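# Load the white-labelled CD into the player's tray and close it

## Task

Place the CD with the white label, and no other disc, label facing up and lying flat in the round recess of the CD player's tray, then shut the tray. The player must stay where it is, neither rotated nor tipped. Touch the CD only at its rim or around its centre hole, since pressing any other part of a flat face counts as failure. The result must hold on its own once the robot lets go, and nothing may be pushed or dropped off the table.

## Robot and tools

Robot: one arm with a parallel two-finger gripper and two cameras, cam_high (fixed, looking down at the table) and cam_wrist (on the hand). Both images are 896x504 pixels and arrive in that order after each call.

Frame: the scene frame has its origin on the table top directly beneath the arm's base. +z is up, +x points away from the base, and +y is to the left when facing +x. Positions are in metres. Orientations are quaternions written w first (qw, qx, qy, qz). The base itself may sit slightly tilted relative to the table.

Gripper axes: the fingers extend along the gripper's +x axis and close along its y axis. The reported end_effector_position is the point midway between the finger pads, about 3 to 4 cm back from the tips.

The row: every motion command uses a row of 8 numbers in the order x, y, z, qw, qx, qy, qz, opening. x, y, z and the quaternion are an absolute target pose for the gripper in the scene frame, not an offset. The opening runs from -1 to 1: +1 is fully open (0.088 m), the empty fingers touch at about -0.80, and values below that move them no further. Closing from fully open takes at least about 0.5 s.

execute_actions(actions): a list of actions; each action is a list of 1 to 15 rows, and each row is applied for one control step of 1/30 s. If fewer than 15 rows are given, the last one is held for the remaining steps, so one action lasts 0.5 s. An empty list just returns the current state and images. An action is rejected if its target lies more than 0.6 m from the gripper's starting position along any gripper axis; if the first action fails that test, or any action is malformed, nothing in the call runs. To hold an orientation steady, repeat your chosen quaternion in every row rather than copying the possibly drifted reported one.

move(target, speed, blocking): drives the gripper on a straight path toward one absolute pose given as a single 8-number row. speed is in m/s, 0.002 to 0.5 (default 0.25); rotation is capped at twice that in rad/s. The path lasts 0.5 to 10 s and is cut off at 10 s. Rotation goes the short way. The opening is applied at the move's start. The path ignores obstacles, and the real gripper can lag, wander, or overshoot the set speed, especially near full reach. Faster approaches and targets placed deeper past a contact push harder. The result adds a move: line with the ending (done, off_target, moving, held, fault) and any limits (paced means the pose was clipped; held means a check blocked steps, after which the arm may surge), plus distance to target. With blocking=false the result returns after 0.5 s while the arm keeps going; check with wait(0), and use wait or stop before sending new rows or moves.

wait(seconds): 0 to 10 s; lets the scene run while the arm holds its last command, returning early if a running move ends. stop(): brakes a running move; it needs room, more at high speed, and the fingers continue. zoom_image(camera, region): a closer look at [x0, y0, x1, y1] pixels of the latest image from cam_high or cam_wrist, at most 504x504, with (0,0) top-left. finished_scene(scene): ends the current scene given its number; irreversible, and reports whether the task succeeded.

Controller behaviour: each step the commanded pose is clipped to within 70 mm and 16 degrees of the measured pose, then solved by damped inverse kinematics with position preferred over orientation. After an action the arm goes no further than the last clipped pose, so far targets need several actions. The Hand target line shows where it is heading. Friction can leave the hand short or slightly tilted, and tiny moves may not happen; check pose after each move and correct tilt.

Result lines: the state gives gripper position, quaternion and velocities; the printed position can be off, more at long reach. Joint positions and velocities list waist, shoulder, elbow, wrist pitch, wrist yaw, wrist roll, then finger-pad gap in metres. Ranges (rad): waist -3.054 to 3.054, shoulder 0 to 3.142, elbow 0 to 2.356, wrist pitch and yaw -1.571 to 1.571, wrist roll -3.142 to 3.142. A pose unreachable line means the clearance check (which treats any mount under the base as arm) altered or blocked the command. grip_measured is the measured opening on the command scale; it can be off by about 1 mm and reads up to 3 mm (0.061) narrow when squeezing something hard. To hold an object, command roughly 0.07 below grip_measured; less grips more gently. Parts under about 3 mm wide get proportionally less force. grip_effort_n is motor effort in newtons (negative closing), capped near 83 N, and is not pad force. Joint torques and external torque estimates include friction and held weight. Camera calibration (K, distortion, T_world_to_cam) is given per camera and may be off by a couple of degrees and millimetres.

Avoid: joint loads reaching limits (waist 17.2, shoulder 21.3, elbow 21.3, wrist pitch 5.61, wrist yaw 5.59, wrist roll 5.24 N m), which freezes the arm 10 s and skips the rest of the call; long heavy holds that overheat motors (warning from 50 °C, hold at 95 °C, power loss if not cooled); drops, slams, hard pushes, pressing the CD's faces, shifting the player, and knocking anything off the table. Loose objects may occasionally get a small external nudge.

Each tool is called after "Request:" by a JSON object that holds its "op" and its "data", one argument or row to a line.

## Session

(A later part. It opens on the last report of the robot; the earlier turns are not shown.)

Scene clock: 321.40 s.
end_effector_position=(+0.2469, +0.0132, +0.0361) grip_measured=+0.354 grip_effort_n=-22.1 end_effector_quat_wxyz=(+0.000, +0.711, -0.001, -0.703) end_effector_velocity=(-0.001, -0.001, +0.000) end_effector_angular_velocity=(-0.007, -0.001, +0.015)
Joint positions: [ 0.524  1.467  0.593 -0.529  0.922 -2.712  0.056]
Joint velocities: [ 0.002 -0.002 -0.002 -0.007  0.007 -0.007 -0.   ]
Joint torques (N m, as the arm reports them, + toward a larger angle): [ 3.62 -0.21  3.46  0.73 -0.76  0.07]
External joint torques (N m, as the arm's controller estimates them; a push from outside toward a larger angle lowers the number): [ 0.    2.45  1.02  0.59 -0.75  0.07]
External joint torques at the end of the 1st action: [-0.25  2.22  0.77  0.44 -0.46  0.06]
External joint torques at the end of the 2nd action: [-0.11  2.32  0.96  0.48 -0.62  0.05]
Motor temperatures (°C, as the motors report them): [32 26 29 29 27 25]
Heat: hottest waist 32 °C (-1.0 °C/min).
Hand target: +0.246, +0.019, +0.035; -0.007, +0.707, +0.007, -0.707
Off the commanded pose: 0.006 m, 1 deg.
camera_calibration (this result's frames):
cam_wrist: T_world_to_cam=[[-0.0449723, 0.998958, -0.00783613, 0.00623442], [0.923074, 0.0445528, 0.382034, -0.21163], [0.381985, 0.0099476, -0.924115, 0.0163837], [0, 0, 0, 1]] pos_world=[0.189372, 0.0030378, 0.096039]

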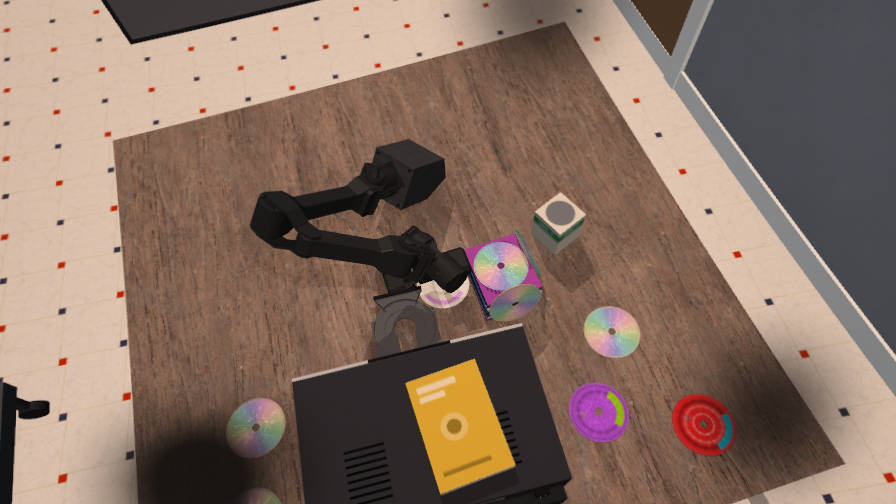

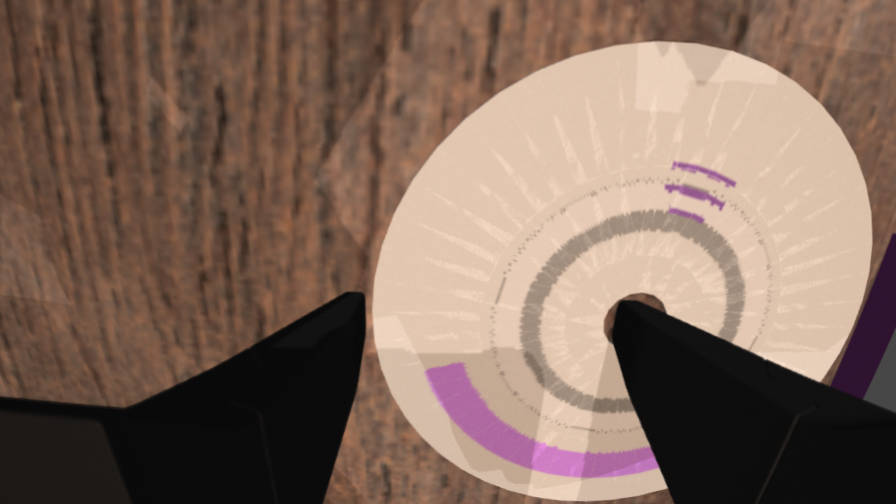

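Request:
{"op": "execute_actions", "data": {
  "actions": [
    [[0.2472,0.019,0.0355,0.007,-0.7071,-0.007,0.7071,0.35]],
    [[0.248,0.019,0.0361,0.007,-0.7071,-0.007,0.7071,0.35]],
    [[0.2487,0.0195,0.0366,0.007,-0.7071,-0.007,0.7071,0.35]]
  ]
}}

Scene clock: 328.77 s.
end_effector_position=(+0.2479, +0.0145, +0.0364) grip_measured=+0.354 grip_effort_n=-21.2 end_effector_quat_wxyz=(+0.000, +0.709, -0.000, -0.705) end_effector_velocity=(-0.001, -0.003, +0.000) end_effector_angular_velocity=(-0.008, -0.000, -0.007)
Joint positions: [ 0.526  1.478  0.604 -0.54   0.92  -2.704  0.056]
Joint velocities: [-0.002 -0.007 -0.002 -0.007  0.007  0.007  0.   ]
Joint torques (N m, as the arm reports them, + toward a larger angle): [ 3.91 -0.83  3.73  0.37 -0.66  0.08]
External joint torques (N m, as the arm's controller estimates them; a push from outside toward a larger angle lowers the number): [ 0.26  1.87  1.29  0.24 -0.66  0.08]
External joint torques at the end of the 1st action: [ 0.11  2.16  1.11  0.4  -0.74  0.07]
External joint torques at the end of the 2nd action: [ 0.19  1.94  1.35  0.34 -0.72  0.06]
Motor temperatures (°C, as the motors report them): [32 26 29 29 27 25]
Heat: hottest waist 32 °C (-1.0 °C/min).
Hand target: +0.249, +0.019, +0.037; -0.007, +0.707, +0.007, -0.707
Off the commanded pose: 0.005 m, 1 deg.
camera_calibration (this result's frames):
cam_wrist: T_world_to_cam=[[-0.0462599, 0.998905, -0.00697617, 0.00524982], [0.924891, 0.0454687, 0.377505, -0.213046], [0.377408, 0.0110111, -0.925981, 0.0174686], [0, 0, 0, 1]] pos_world=[0.190695, 0.00425052, 0.0966382]

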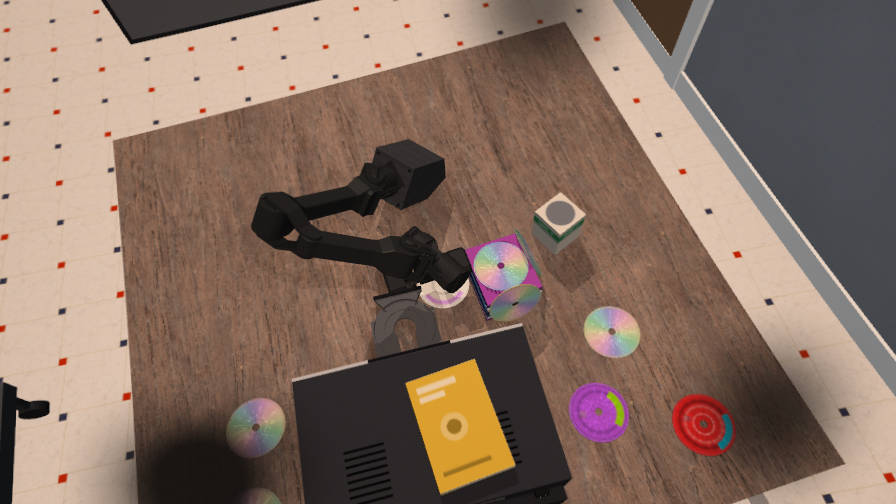

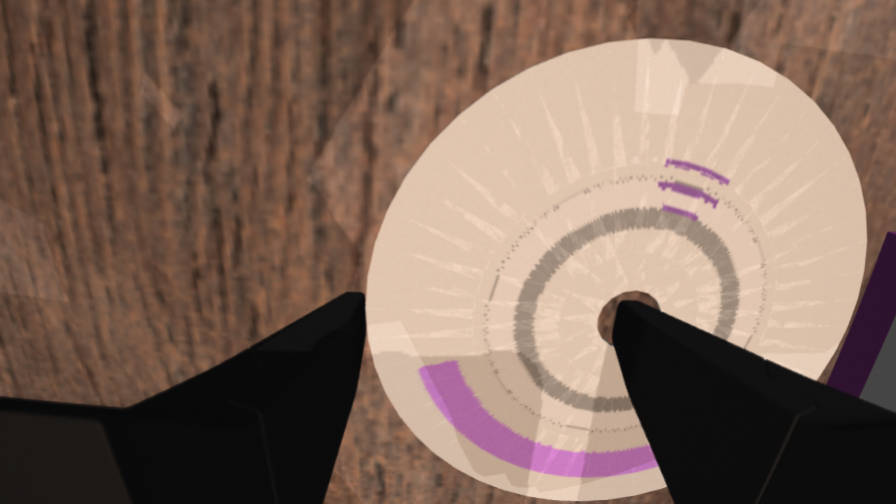

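Request:
{"op": "execute_actions", "data": {
  "actions": [
    [[0.2487,0.0203,0.0368,0.007,-0.7071,-0.007,0.7071,0.35]],
    [[0.2487,0.021,0.037,0.007,-0.7071,-0.007,0.7071,0.35]],
    [[0.2487,0.0217,0.0372,0.007,-0.7071,-0.007,0.7071,0.35]]
  ]
}}

Scene clock: 335.60 s.
end_effector_position=(+0.2483, +0.0170, +0.0366) grip_measured=+0.354 grip_effort_n=-20.7 end_effector_quat_wxyz=(-0.001, +0.709, +0.001, -0.705) end_effector_velocity=(+0.001, -0.002, +0.000) end_effector_angular_velocity=(-0.008, -0.000, +0.008)
Joint positions: [ 0.532  1.489  0.609 -0.541  0.918 -2.694  0.056]
Joint velocities: [-0.002 -0.002  0.002 -0.007  0.007 -0.007 -0.   ]
Joint torques (N m, as the arm reports them, + toward a larger angle): [ 4.12 -0.99  3.61  0.19 -0.57  0.16]
External joint torques (N m, as the arm's controller estimates them; a push from outside toward a larger angle lowers the number): [ 0.43  1.75  1.09  0.03 -0.57  0.16]
External joint torques at the end of the 1st action: [ 0.35  1.83  1.22  0.17 -0.61  0.14]
External joint torques at the end of the 2nd action: [ 0.38  1.74  1.21  0.1  -0.58  0.14]
Motor temperatures (°C, as the motors report them): [32 26 30 29 27 25]
Heat: hottest waist 32 °C (-1.0 °C/min).
Hand target: +0.249, +0.022, +0.037; -0.007, +0.707, +0.007, -0.707
Off the commanded pose: 0.005 m, 1 deg.
camera_calibration (this result's frames):
cam_wrist: T_world_to_cam=[[-0.0458593, 0.998938, -0.00446023, 0.00252521], [0.925405, 0.0441641, 0.376399, -0.213591], [0.376196, 0.0131339, -0.926447, 0.0177686], [0, 0, 0, 1]] pos_world=[0.19109, 0.00667718, 0.0968684]

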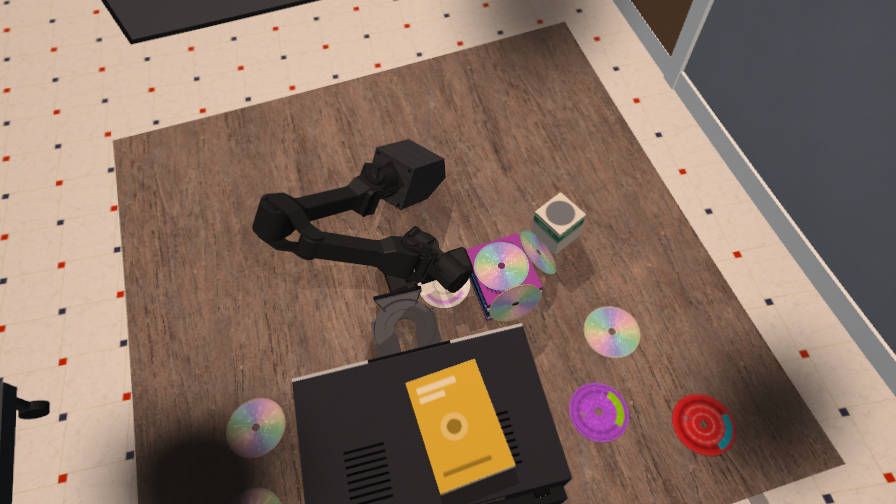

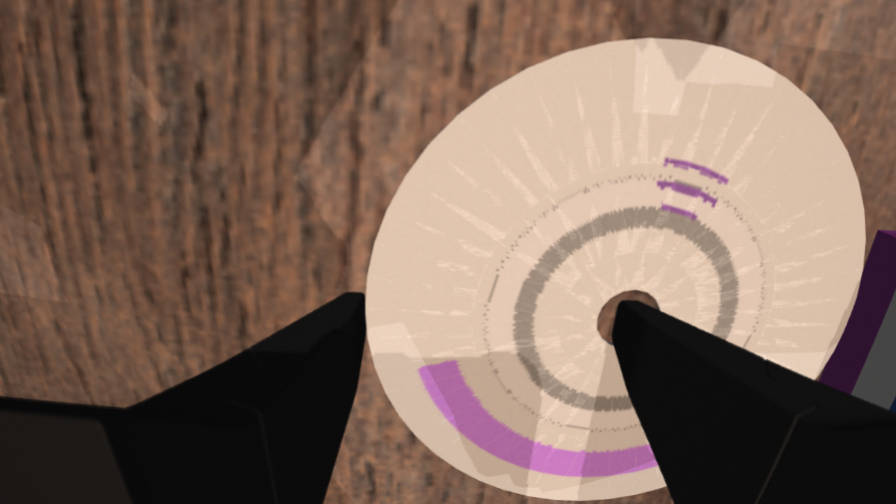

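Request:
{"op": "execute_actions", "data": {
  "actions": [
    [[0.249,0.022,0.0378,0.007,-0.7071,-0.007,0.7071,0.35]],
    [[0.2492,0.0222,0.0385,0.007,-0.7071,-0.007,0.7071,0.35]],
    [[0.2494,0.0224,0.0393,0.007,-0.7071,-0.007,0.7071,0.35]],
    [[0.2496,0.0226,0.0402,0.007,-0.7071,-0.007,0.7071,0.35]]
  ]
}}

Scene clock: 343.43 s.
end_effector_position=(+0.2477, +0.0186, +0.0384) grip_measured=+0.354 grip_effort_n=-19.8 end_effector_quat_wxyz=(-0.002, +0.707, +0.001, -0.708) end_effector_velocity=(-0.006, +0.001, -0.001) end_effector_angular_velocity=(+0.011, +0.026, +0.027)
Joint positions: [ 0.541  1.495  0.618 -0.563  0.914 -2.673  0.056]
Joint velocities: [-0.002  0.002 -0.002 -0.022 -0.022 -0.007 -0.   ]
Joint torques (N m, as the arm reports them, + toward a larger angle): [ 4.46 -1.32  3.97  0.05 -0.41  0.1 ]
External joint torques (N m, as the arm's controller estimates them; a push from outside toward a larger angle lowers the number): [ 0.72  1.35  1.53 -0.08 -0.38  0.1 ]
External joint torques at the end of the 1st action: [ 0.6   1.54  1.25 -0.04 -0.54  0.16]
External joint torques at the end of the 2nd action: [ 0.68  1.42  1.36 -0.12 -0.43  0.11]
External joint torques at the end of the 3rd action: [ 0.77  1.38  1.52 -0.05 -0.41  0.1 ]
Motor temperatures (°C, as the motors report them): [33 26 30 29 28 25]
Heat: hottest waist 33 °C (+0.0 °C/min).
Hand target: +0.250, +0.023, +0.040; -0.007, +0.707, +0.007, -0.707
Off the commanded pose: 0.005 m, 1 deg.
camera_calibration (this result's frames):
cam_wrist: T_world_to_cam=[[-0.0452673, 0.998974, -0.00112432, 0.00069973], [0.927743, 0.0424569, 0.370797, -0.214125], [0.370464, 0.0157419, -0.928713, 0.0211117], [0, 0, 0, 1]] pos_world=[0.190863, 0.00805973, 0.0990043]

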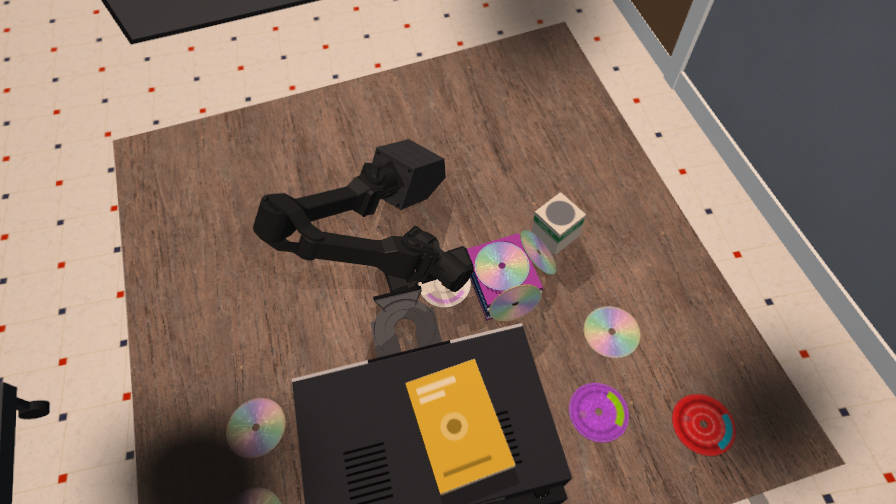

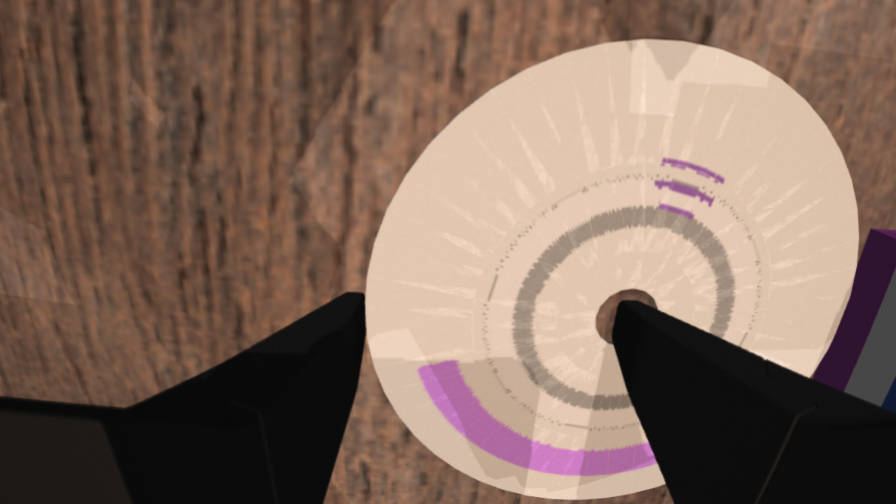

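Request:
{"op": "execute_actions", "data": {
  "actions": [
    [[0.2498,0.0232,0.0405,0.004,-0.7071,-0.004,0.7071,0.35]],
    [[0.2498,0.0238,0.0407,0.001,-0.7071,-0.001,0.7071,0.35]],
    [[0.2498,0.0244,0.0409,-0.002,-0.7071,0.002,0.7071,0.35]],
    [[0.2498,0.025,0.0411,-0.005,-0.7071,0.005,0.7071,0.35]],
    [[0.2498,0.0256,0.0413,-0.008,-0.7071,0.008,0.7071,0.35]],
    [[0.2498,0.0262,0.0415,-0.011,-0.7071,0.011,0.7071,0.35]]
  ]
}}

Scene clock: 352.60 s.
end_effector_position=(+0.2474, +0.0234, +0.0400) grip_measured=+0.353 grip_effort_n=-19.8 end_effector_quat_wxyz=(+0.012, +0.705, -0.013, -0.709) end_effector_velocity=(-0.000, -0.000, +0.000) end_effector_angular_velocity=(+0.004, +0.007, +0.008)
Joint positions: [ 0.573  1.558  0.65  -0.615  0.95  -2.587  0.056]
Joint velocities: [-0.002 -0.002  0.002 -0.007 -0.007 -0.007 -0.   ]
Joint torques (N m, as the arm reports them, + toward a larger angle): [ 4.65 -1.26  3.9   0.06 -0.07  0.08]
External joint torques (N m, as the arm's controller estimates them; a push from outside toward a larger angle lowers the number): [ 0.69  1.52  1.42 -0.05 -0.07  0.08]
External joint torques at the end of the 2nd action: [ 0.68  1.39  1.51 -0.08 -0.02  0.13]
External joint torques at the end of the 3rd action: [ 0.65  1.41  1.54 -0.04 -0.06  0.14]
External joint torques at the end of the 4th action: [ 0.58  1.45  1.49 -0.04 -0.02  0.13]
External joint torques at the end of the 5th action: [ 0.65  1.48  1.48 -0.03 -0.04  0.08]
Motor temperatures (°C, as the motors report them): [33 26 30 29 27 25]
Heat: hottest waist 33 °C (+0.0 °C/min).
Hand target: +0.250, +0.026, +0.042; +0.011, +0.707, -0.011, -0.707
Off the commanded pose: 0.004 m, 0 deg.
camera_calibration (this result's frames):
cam_wrist: T_world_to_cam=[[-0.045102, 0.998117, -0.0415616, -0.00253615], [0.929375, 0.0571811, 0.364682, -0.215219], [0.366372, -0.0221784, -0.930204, 0.0245393], [0, 0, 0, 1]] pos_world=[0.190914, 0.0153821, 0.101208]

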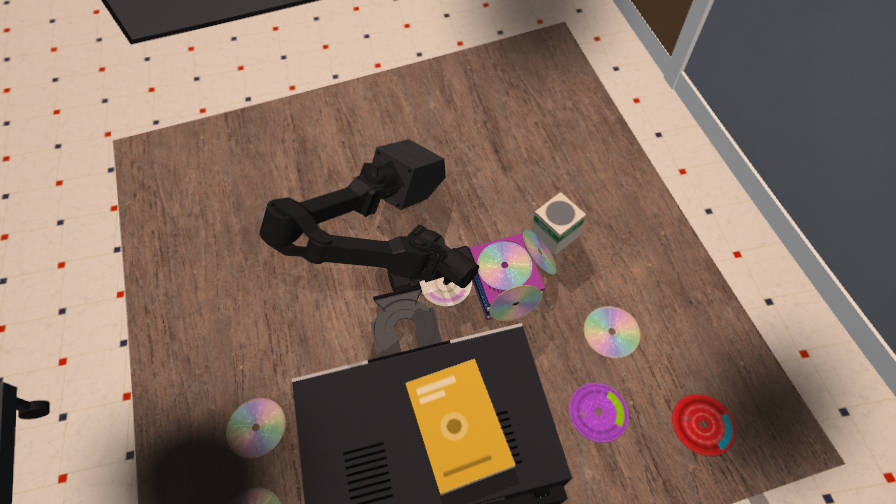

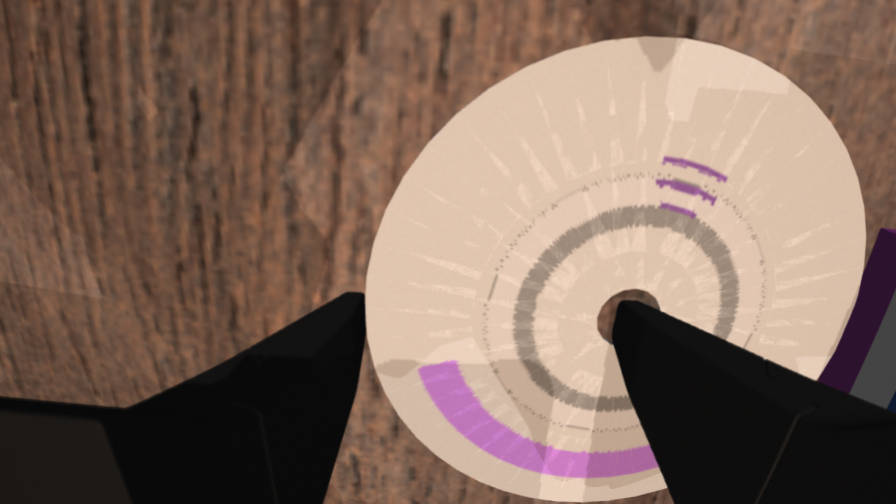

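Request:
{"op": "execute_actions", "data": {
  "actions": [
    [[0.2498,0.0267,0.0414,-0.014,-0.7071,0.014,0.7071,0.35]],
    [[0.2498,0.0272,0.0413,-0.017,-0.7071,0.017,0.7071,0.35]],
    [[0.2498,0.0277,0.0412,-0.020,-0.7071,0.020,0.7071,0.35]],
    [[0.2498,0.0282,0.0411,-0.023,-0.7071,0.023,0.7071,0.35]],
    [[0.2498,0.0287,0.041,-0.026,-0.7071,0.026,0.7071,0.35]]
  ]
}}

Request:
{"op": "zoom_image", "data": {
  "camera": "cam_high",
  "region": [380,200,600,350]
}}

Scene clock: 360.77 s.
end_effector_position=(+0.2483, +0.0278, +0.0418) grip_measured=+0.353 grip_effort_n=-19.3 end_effector_quat_wxyz=(+0.024, +0.706, -0.023, -0.707) end_effector_velocity=(+0.001, -0.001, -0.000) end_effector_angular_velocity=(-0.005, -0.006, +0.000)
Joint positions: [ 0.6    1.607  0.676 -0.653  0.978 -2.523  0.056]
Joint velocities: [-0.002 -0.002 -0.002  0.007  0.007 -0.007  0.   ]
Joint torques (N m, as the arm reports them, + toward a larger angle): [ 4.02 -0.79  3.7   0.17  0.16  0.12]
External joint torques (N m, as the arm's controller estimates them; a push from outside toward a larger angle lowers the number): [-0.11  2.01  1.25  0.08  0.15  0.12]
External joint torques at the end of the 1st action: [ 0.61  1.5   1.52 -0.06  0.    0.13]
External joint torques at the end of the 2nd action: [ 0.45  1.82  1.49  0.1  -0.02  0.08]
External joint torques at the end of the 3rd action: [0.25 1.78 1.38 0.   0.09 0.11]
External joint torques at the end of the 4th action: [0.06 2.01 1.38 0.11 0.09 0.18]
Motor temperatures (°C, as the motors report them): [33 26 30 28 27 25]
Heat: hottest waist 33 °C (+1.0 °C/min).
Hand target: +0.250, +0.029, +0.041; +0.026, +0.707, -0.026, -0.707
Off the commanded pose: 0.002 m, 0 deg.
camera_calibration (this result's frames):
cam_wrist: T_world_to_cam=[[-0.0475397, 0.996246, -0.0723414, -0.00488759], [0.927535, 0.0709064, 0.366947, -0.216947], [0.370699, -0.0496546, -0.927425, 0.0256009], [0, 0, 0, 1]] pos_world=[0.191504, 0.0215234, 0.102997]

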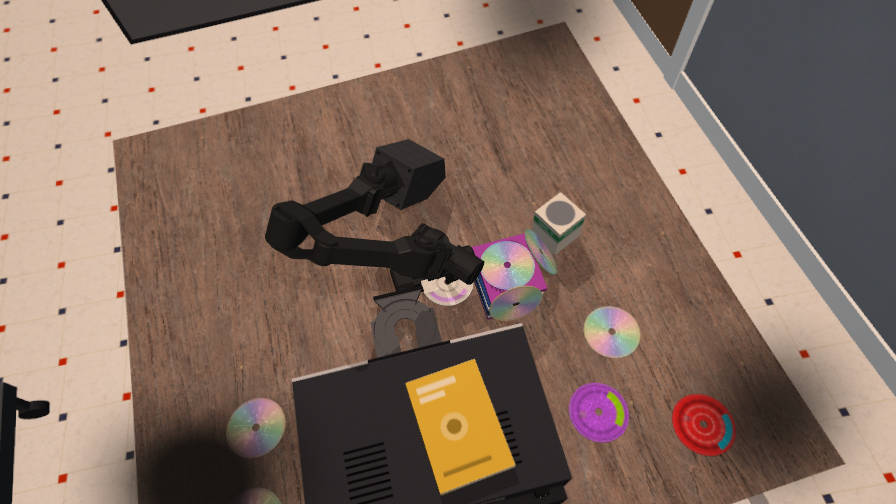

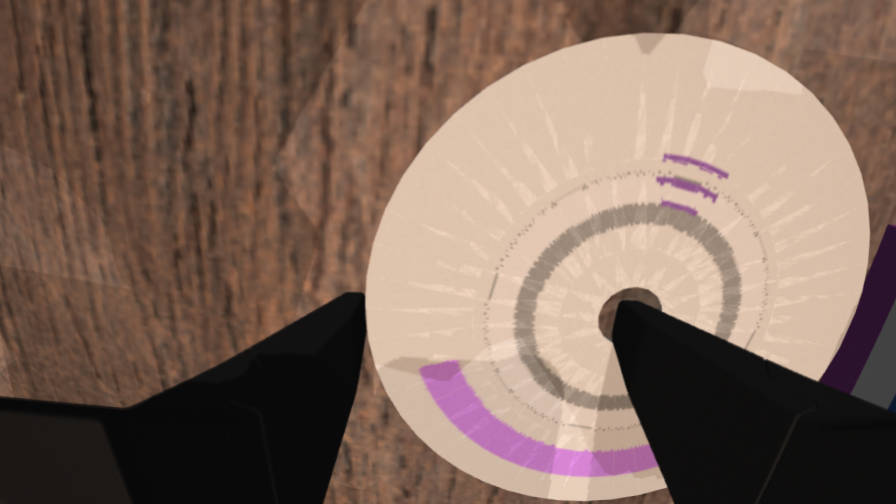

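Region (380, 200, 600, 350) of cam_high's 896x504 image, scaled by 2.291, with more detail than that image has; it fills the top 344 rows of this view, and the rest is white.

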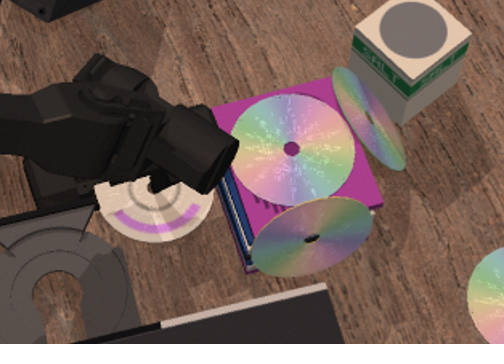

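Request:
{"op": "execute_actions", "data": {
  "actions": [
    [[0.2498,0.0287,0.041,-0.026,-0.7071,0.026,0.7071,0.335]],
    [[0.2498,0.0285,0.041,-0.026,-0.7071,0.026,0.7071,0.32]],
    [[0.2498,0.0283,0.041,-0.026,-0.7071,0.026,0.7071,0.305]],
    [[0.2498,0.028,0.041,-0.026,-0.7071,0.026,0.7071,0.292]],
    [[0.2498,0.028,0.041,-0.026,-0.7071,0.026,0.7071,0.28]]
  ]
}}

Scene clock: 377.37 s.
end_effector_position=(+0.2487, +0.0274, +0.0421) grip_measured=+0.285 grip_effort_n=-28.1 end_effector_quat_wxyz=(+0.026, +0.707, -0.024, -0.706) end_effector_velocity=(-0.000, -0.003, +0.000) end_effector_angular_velocity=(-0.008, -0.001, +0.008)
Joint positions: [ 0.601  1.607  0.676 -0.655  0.983 -2.523  0.053]
Joint velocities: [-0.002 -0.007 -0.002 -0.007  0.007 -0.007  0.   ]
Joint torques (N m, as the arm reports them, + toward a larger angle): [ 3.78 -1.09  3.51  0.26  0.03  0.06]
External joint torques (N m, as the arm's controller estimates them; a push from outside toward a larger angle lowers the number): [-0.34  1.74  1.07  0.18  0.01  0.06]
External joint torques at the end of the 1st action: [-0.14  1.97  1.31  0.1   0.12  0.16]
External joint torques at the end of the 2nd action: [-0.2   1.97  1.22  0.12  0.09  0.12]
External joint torques at the end of the 3rd action: [-0.25  1.86  1.13  0.12  0.05  0.1 ]
External joint torques at the end of the 4th action: [-0.32  1.66  1.16  0.17  0.03  0.07]
Motor temperatures (°C, as the motors report them): [33 26 30 28 27 25]
Heat: hottest waist 33 °C (+1.0 °C/min).
Hand target: +0.250, +0.028, +0.041; +0.026, +0.707, -0.026, -0.707
Off the commanded pose: 0.002 m, 0 deg.
camera_calibration (this result's frames):
cam_wrist: T_world_to_cam=[[-0.0487256, 0.995915, -0.0760195, -0.0039301], [0.92639, 0.0735148, 0.36932, -0.217258], [0.3734, -0.0524284, -0.926188, 0.0250548], [0, 0, 0, 1]] pos_world=[0.191719, 0.0211993, 0.103144]

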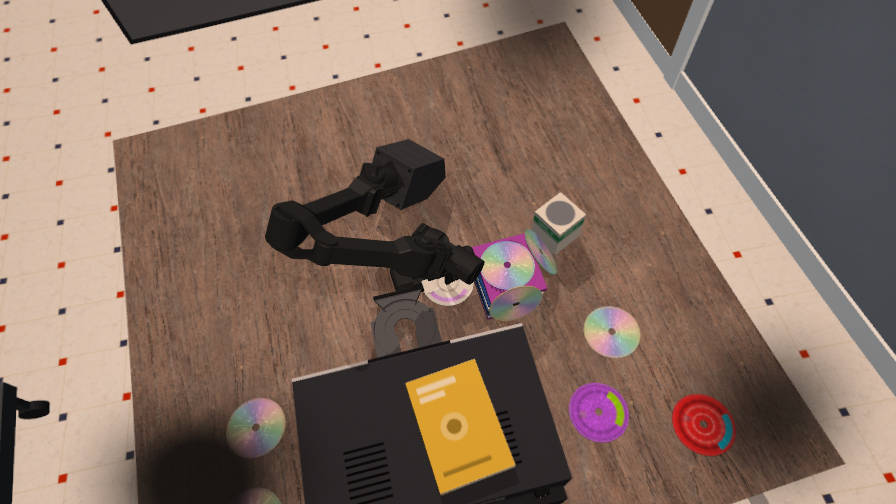

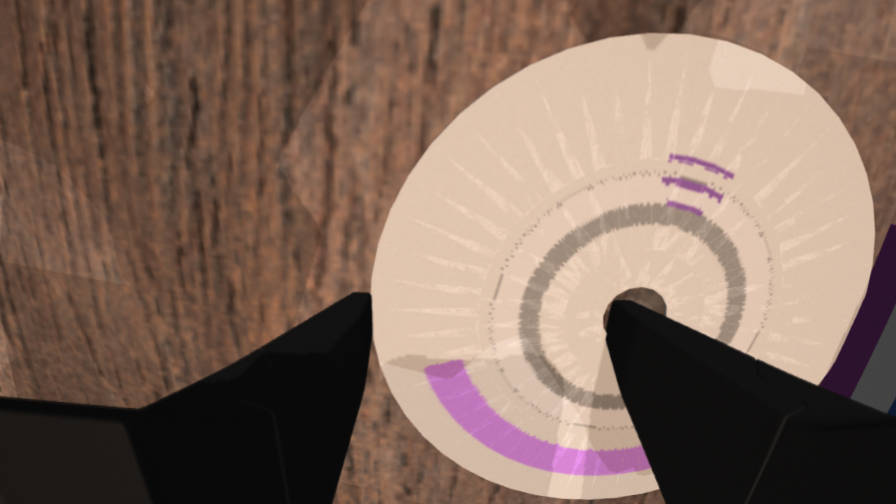

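Request:
{"op": "execute_actions", "data": {
  "actions": [
    [[0.2495,0.027,0.0425,-0.026,-0.7071,0.026,0.7071,0.277]],
    [[0.2495,0.026,0.0432,-0.026,-0.7071,0.026,0.7071,0.274]],
    [[0.2495,0.025,0.044,-0.026,-0.7071,0.026,0.7071,0.272]],
    [[0.2495,0.024,0.045,-0.026,-0.7071,0.026,0.7071,0.272]],
    [[0.2495,0.023,0.0465,-0.026,-0.7071,0.026,0.7071,0.272]]
  ]
}}

Scene clock: 385.60 s.
end_effector_position=(+0.2465, +0.0230, +0.0443) grip_measured=+0.276 grip_effort_n=-20.7 end_effector_quat_wxyz=(+0.031, +0.704, -0.024, -0.709) end_effector_velocity=(-0.006, -0.005, -0.001) end_effector_angular_velocity=(-0.020, +0.020, +0.054)
Joint positions: [ 0.602  1.595  0.679 -0.693  0.983 -2.509  0.053]
Joint velocities: [-0.002 -0.002 -0.007 -0.037  0.007 -0.022  0.   ]
Joint torques (N m, as the arm reports them, + toward a larger angle): [ 4.37 -2.72  3.62 -0.19  0.01  0.1 ]
External joint torques (N m, as the arm's controller estimates them; a push from outside toward a larger angle lowers the number): [ 0.32  0.04  1.23 -0.22 -0.01  0.11]
External joint torques at the end of the 1st action: [-0.1   1.1   0.92 -0.2   0.    0.13]
External joint torques at the end of the 2nd action: [-0.09  0.54  0.82 -0.32  0.    0.1 ]
External joint torques at the end of the 3rd action: [-0.07  0.26  0.76 -0.36 -0.01  0.1 ]
External joint torques at the end of the 4th action: [ 0.02  0.1   0.87 -0.26 -0.01  0.11]
Motor temperatures (°C, as the motors report them): [33 26 30 28 27 25]
Heat: hottest waist 33 °C (+1.0 °C/min).
Hand target: +0.249, +0.023, +0.046; +0.026, +0.707, -0.026, -0.707
Off the commanded pose: 0.004 m, 1 deg.
camera_calibration (this result's frames):
cam_wrist: T_world_to_cam=[[-0.0553186, 0.995007, -0.0830689, 0.00247364], [0.929655, 0.0816786, 0.359265, -0.216309], [0.364256, -0.0573514, -0.929531, 0.0301801], [0, 0, 0, 1]] pos_world=[0.190237, 0.0169374, 0.105971]

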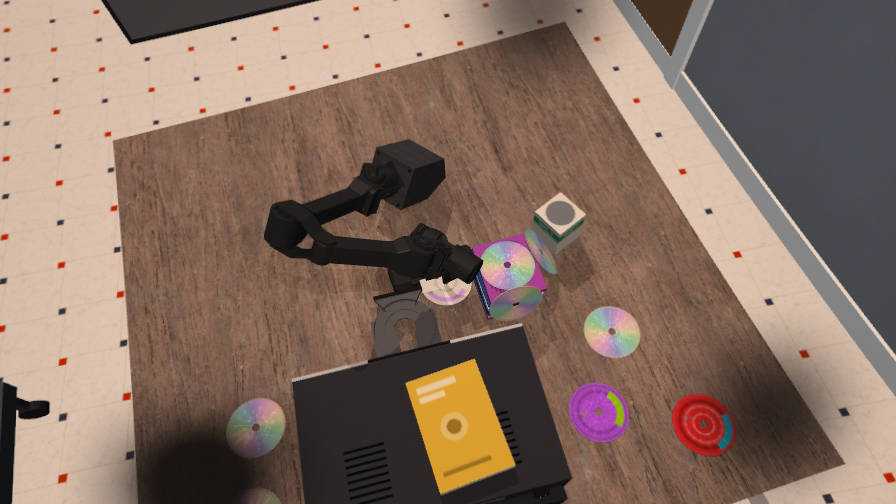

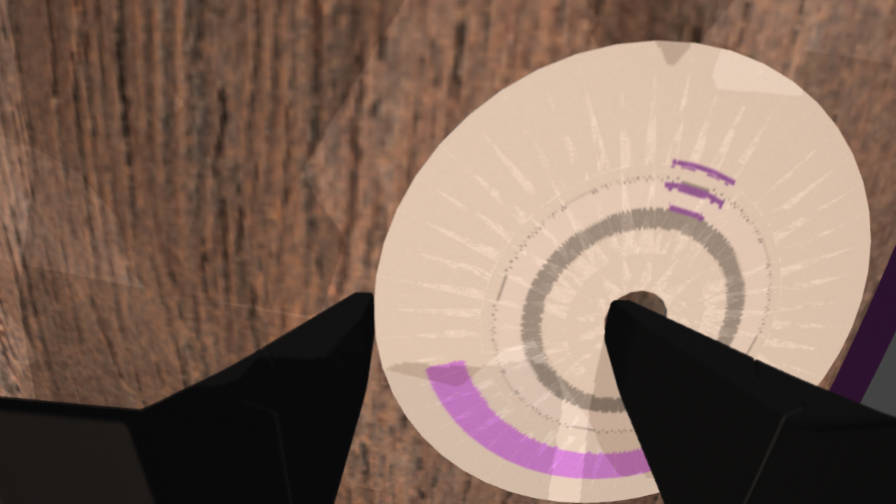

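Request:
{"op": "execute_actions", "data": {
  "actions": [
    [[0.2485,0.021,0.0445,-0.026,-0.7071,0.026,0.7071,0.272]],
    [[0.2475,0.019,0.0435,-0.026,-0.7071,0.026,0.7071,0.272]],
    [[0.2465,0.017,0.0428,-0.026,-0.7071,0.026,0.7071,0.272]],
    [[0.2455,0.015,0.042,-0.026,-0.7071,0.026,0.7071,0.272]],
    [[0.2445,0.013,0.0413,-0.026,-0.7071,0.026,0.7071,0.272]]
  ]
}}

Scene clock: 392.63 s.
end_effector_position=(+0.2457, +0.0143, +0.0416) grip_measured=+0.275 grip_effort_n=-18.8 end_effector_quat_wxyz=(+0.026, +0.707, -0.026, -0.707) end_effector_velocity=(-0.000, +0.001, -0.000) end_effector_angular_velocity=(+0.007, +0.004, +0.029)
Joint positions: [ 0.572  1.542  0.645 -0.651  0.983 -2.567  0.052]
Joint velocities: [-0.002 -0.002 -0.002  0.007 -0.007 -0.037 -0.   ]
Joint torques (N m, as the arm reports them, + toward a larger angle): [ 3.59 -2.57  1.8   0.24  0.01 -0.07]
External joint torques (N m, as the arm's controller estimates them; a push from outside toward a larger angle lowers the number): [-0.27  0.11 -0.63  0.16  0.   -0.07]
External joint torques at the end of the 1st action: [-0.18  0.04 -0.35  0.2   0.   -0.08]
External joint torques at the end of the 2nd action: [-0.24 -0.03 -0.59  0.17  0.   -0.07]
External joint torques at the end of the 3rd action: [-0.26  0.08 -0.66  0.15  0.01 -0.08]
External joint torques at the end of the 4th action: [-0.26  0.07 -0.62  0.17  0.   -0.11]
Motor temperatures (°C, as the motors report them): [33 26 30 28 27 25]
Heat: hottest waist 33 °C (+1.0 °C/min).
Hand target: +0.244, +0.013, +0.041; +0.026, +0.707, -0.026, -0.707
Off the commanded pose: 0.002 m, 0 deg.
camera_calibration (this result's frames):
cam_wrist: T_world_to_cam=[[-0.0461652, 0.995883, -0.0780061, 0.00836026], [0.927324, 0.0717583, 0.367315, -0.213521], [0.371401, -0.0553798, -0.92682, 0.0255868], [0, 0, 0, 1]] pos_world=[0.188886, 0.00841303, 0.102796]

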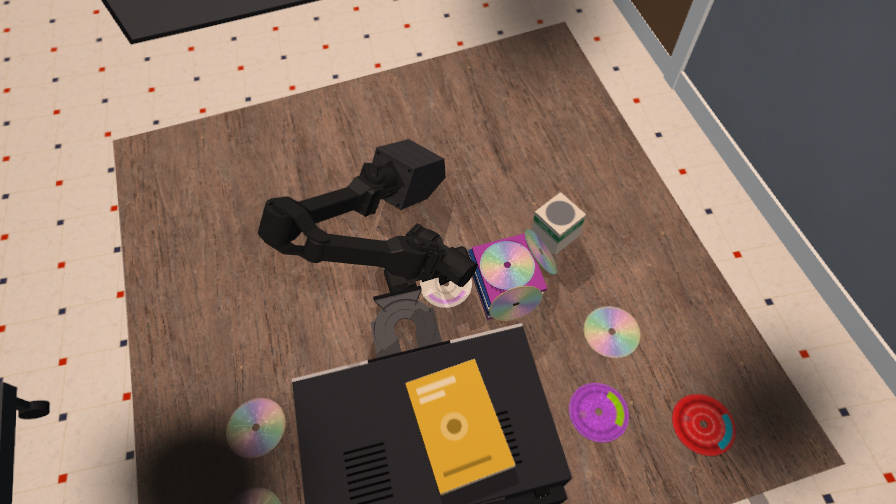

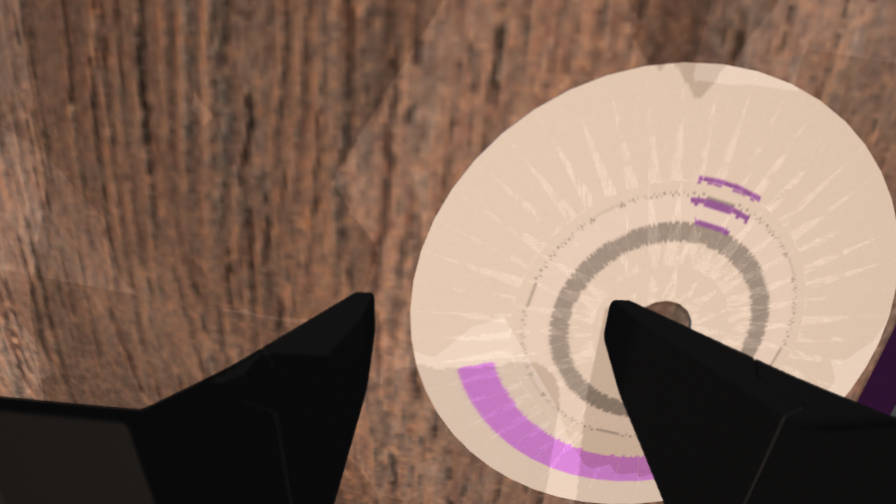

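Request:
{"op": "move", "data": {
  "target": [0.245,0.014,0.075,0,-0.7071,0,0.7071,0.272],
  "speed": 0.06
}}

Request:
{"op": "move", "data": {
  "target": [0.25,0.075,0.12,0.43,-0.56,0.43,0.56,-0.75],
  "speed": 0.3
}}

Request:
{"op": "zoom_image", "data": {
  "camera": "cam_high",
  "region": [400,180,620,350]
}}

Scene clock: 409.93 s.
end_effector_position=(+0.2423, +0.0131, +0.0721) grip_measured=+0.275 grip_effort_n=-18.8 end_effector_quat_wxyz=(+0.007, +0.706, -0.000, -0.709) end_effector_velocity=(-0.004, -0.001, +0.000) end_effector_angular_velocity=(-0.002, +0.013, +0.012)
Joint positions: [ 0.67   1.464  0.688 -0.853  0.93  -2.454  0.052]
Joint velocities: [ 0.002 -0.002 -0.002 -0.022 -0.007  0.007 -0.   ]
Joint torques (N m, as the arm reports them, + toward a larger angle): [ 3.99 -2.18  4.68 -0.09 -0.21  0.12]
External joint torques (N m, as the arm's controller estimates them; a push from outside toward a larger angle lowers the number): [ 0.36  0.1   1.82 -0.19 -0.19  0.12]
Motor temperatures (°C, as the motors report them): [33 26 30 28 27 25]
Heat: hottest waist 33 °C (+0.0 °C/min).
Hand target: +0.245, +0.014, +0.075; -0.000, +0.707, +0.000, -0.707
Off the commanded pose: 0.004 m, 1 deg.
move: done
camera_calibration (this result's frames):
cam_wrist: T_world_to_cam=[[-0.0558737, 0.998298, -0.016695, 0.00969437], [0.928274, 0.0580975, 0.367332, -0.221474], [0.367677, 0.00502661, -0.92994, 0.0553676], [0, 0, 0, 1]] pos_world=[0.185773, 0.00291089, 0.133005]

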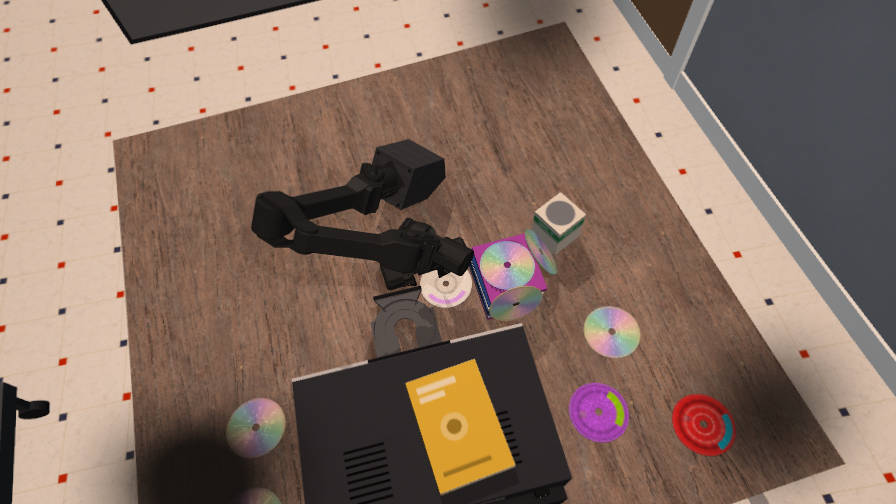

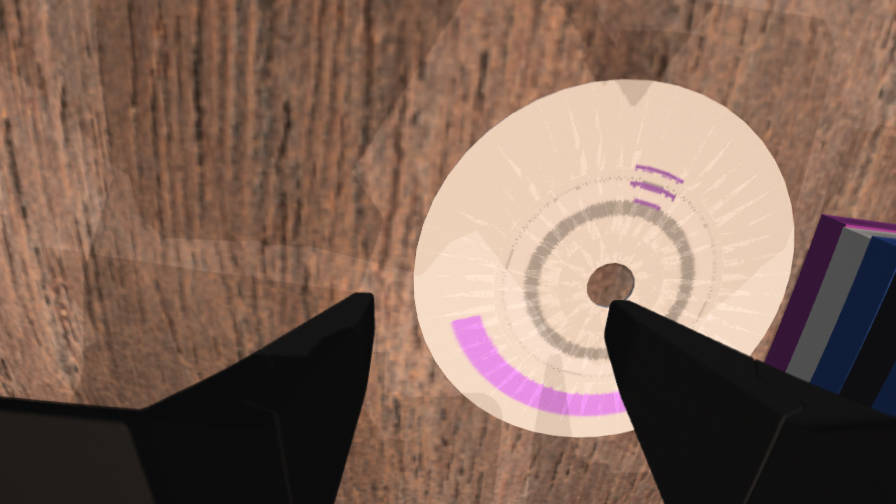

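Scene clock: 412.60 s.
end_effector_position=(+0.2493, +0.0726, +0.1181) grip_measured=-0.747 grip_effort_n=-18.8 end_effector_quat_wxyz=(-0.429, +0.563, -0.430, -0.560) end_effector_velocity=(-0.002, -0.002, +0.001) end_effector_angular_velocity=(-0.008, +0.011, -0.004)
Joint positions: [ 0.916  1.745  0.928 -1.105  0.88  -0.759  0.002]
Joint velocities: [ 0.002  0.002  0.002 -0.022 -0.007  0.022  0.   ]
Joint torques (N m, as the arm reports them, + toward a larger angle): [ 5.3  -1.38  5.33  0.01 -0.26  0.12]
External joint torques (N m, as the arm's controller estimates them; a push from outside toward a larger angle lowers the number): [ 0.46  1.3   1.87 -0.17 -0.21  0.12]
Motor temperatures (°C, as the motors report them): [33 26 30 28 27 25]
Heat: hottest waist 33 °C (+0.0 °C/min).
Hand target: +0.250, +0.075, +0.120; -0.432, +0.561, -0.430, -0.561
Off the commanded pose: 0.003 m, 0 deg.
move: done
camera_calibration (this result's frames):
cam_wrist: T_world_to_cam=[[0.952289, 0.305164, -0.00452486, -0.251009], [0.284331, -0.881694, 0.376526, -0.0206143], [0.110913, -0.359848, -0.926395, 0.185335], [0, 0, 0, 1]] pos_world=[0.224338, 0.125116, 0.17832]

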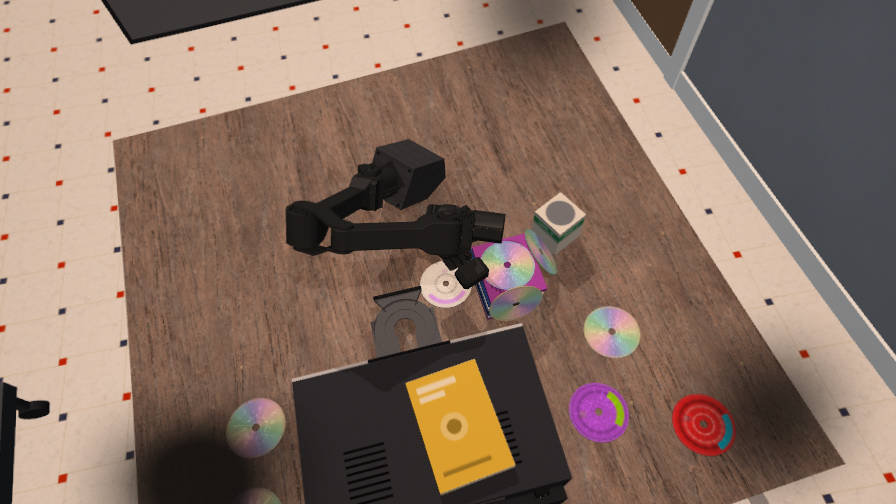

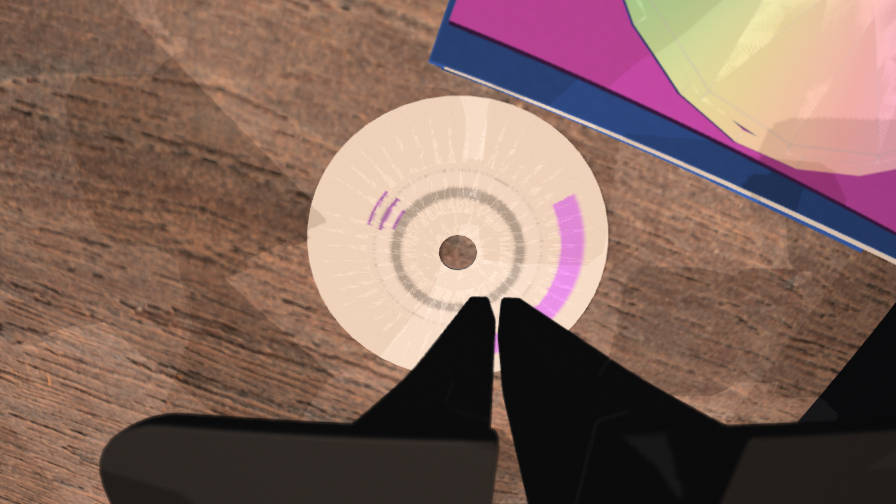

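Region (400, 180, 620, 350) of cam_high's 896x504 image, scaled by 2.291, with more detail than that image has; it fills the top 389 rows of this view, and the rest is white.

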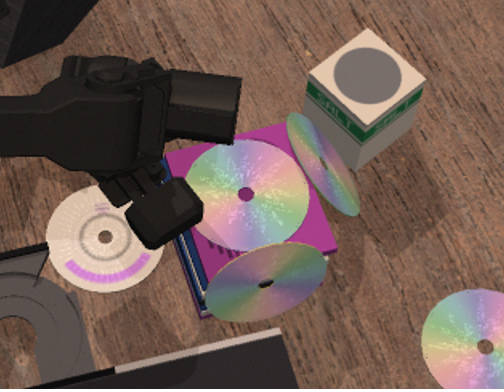

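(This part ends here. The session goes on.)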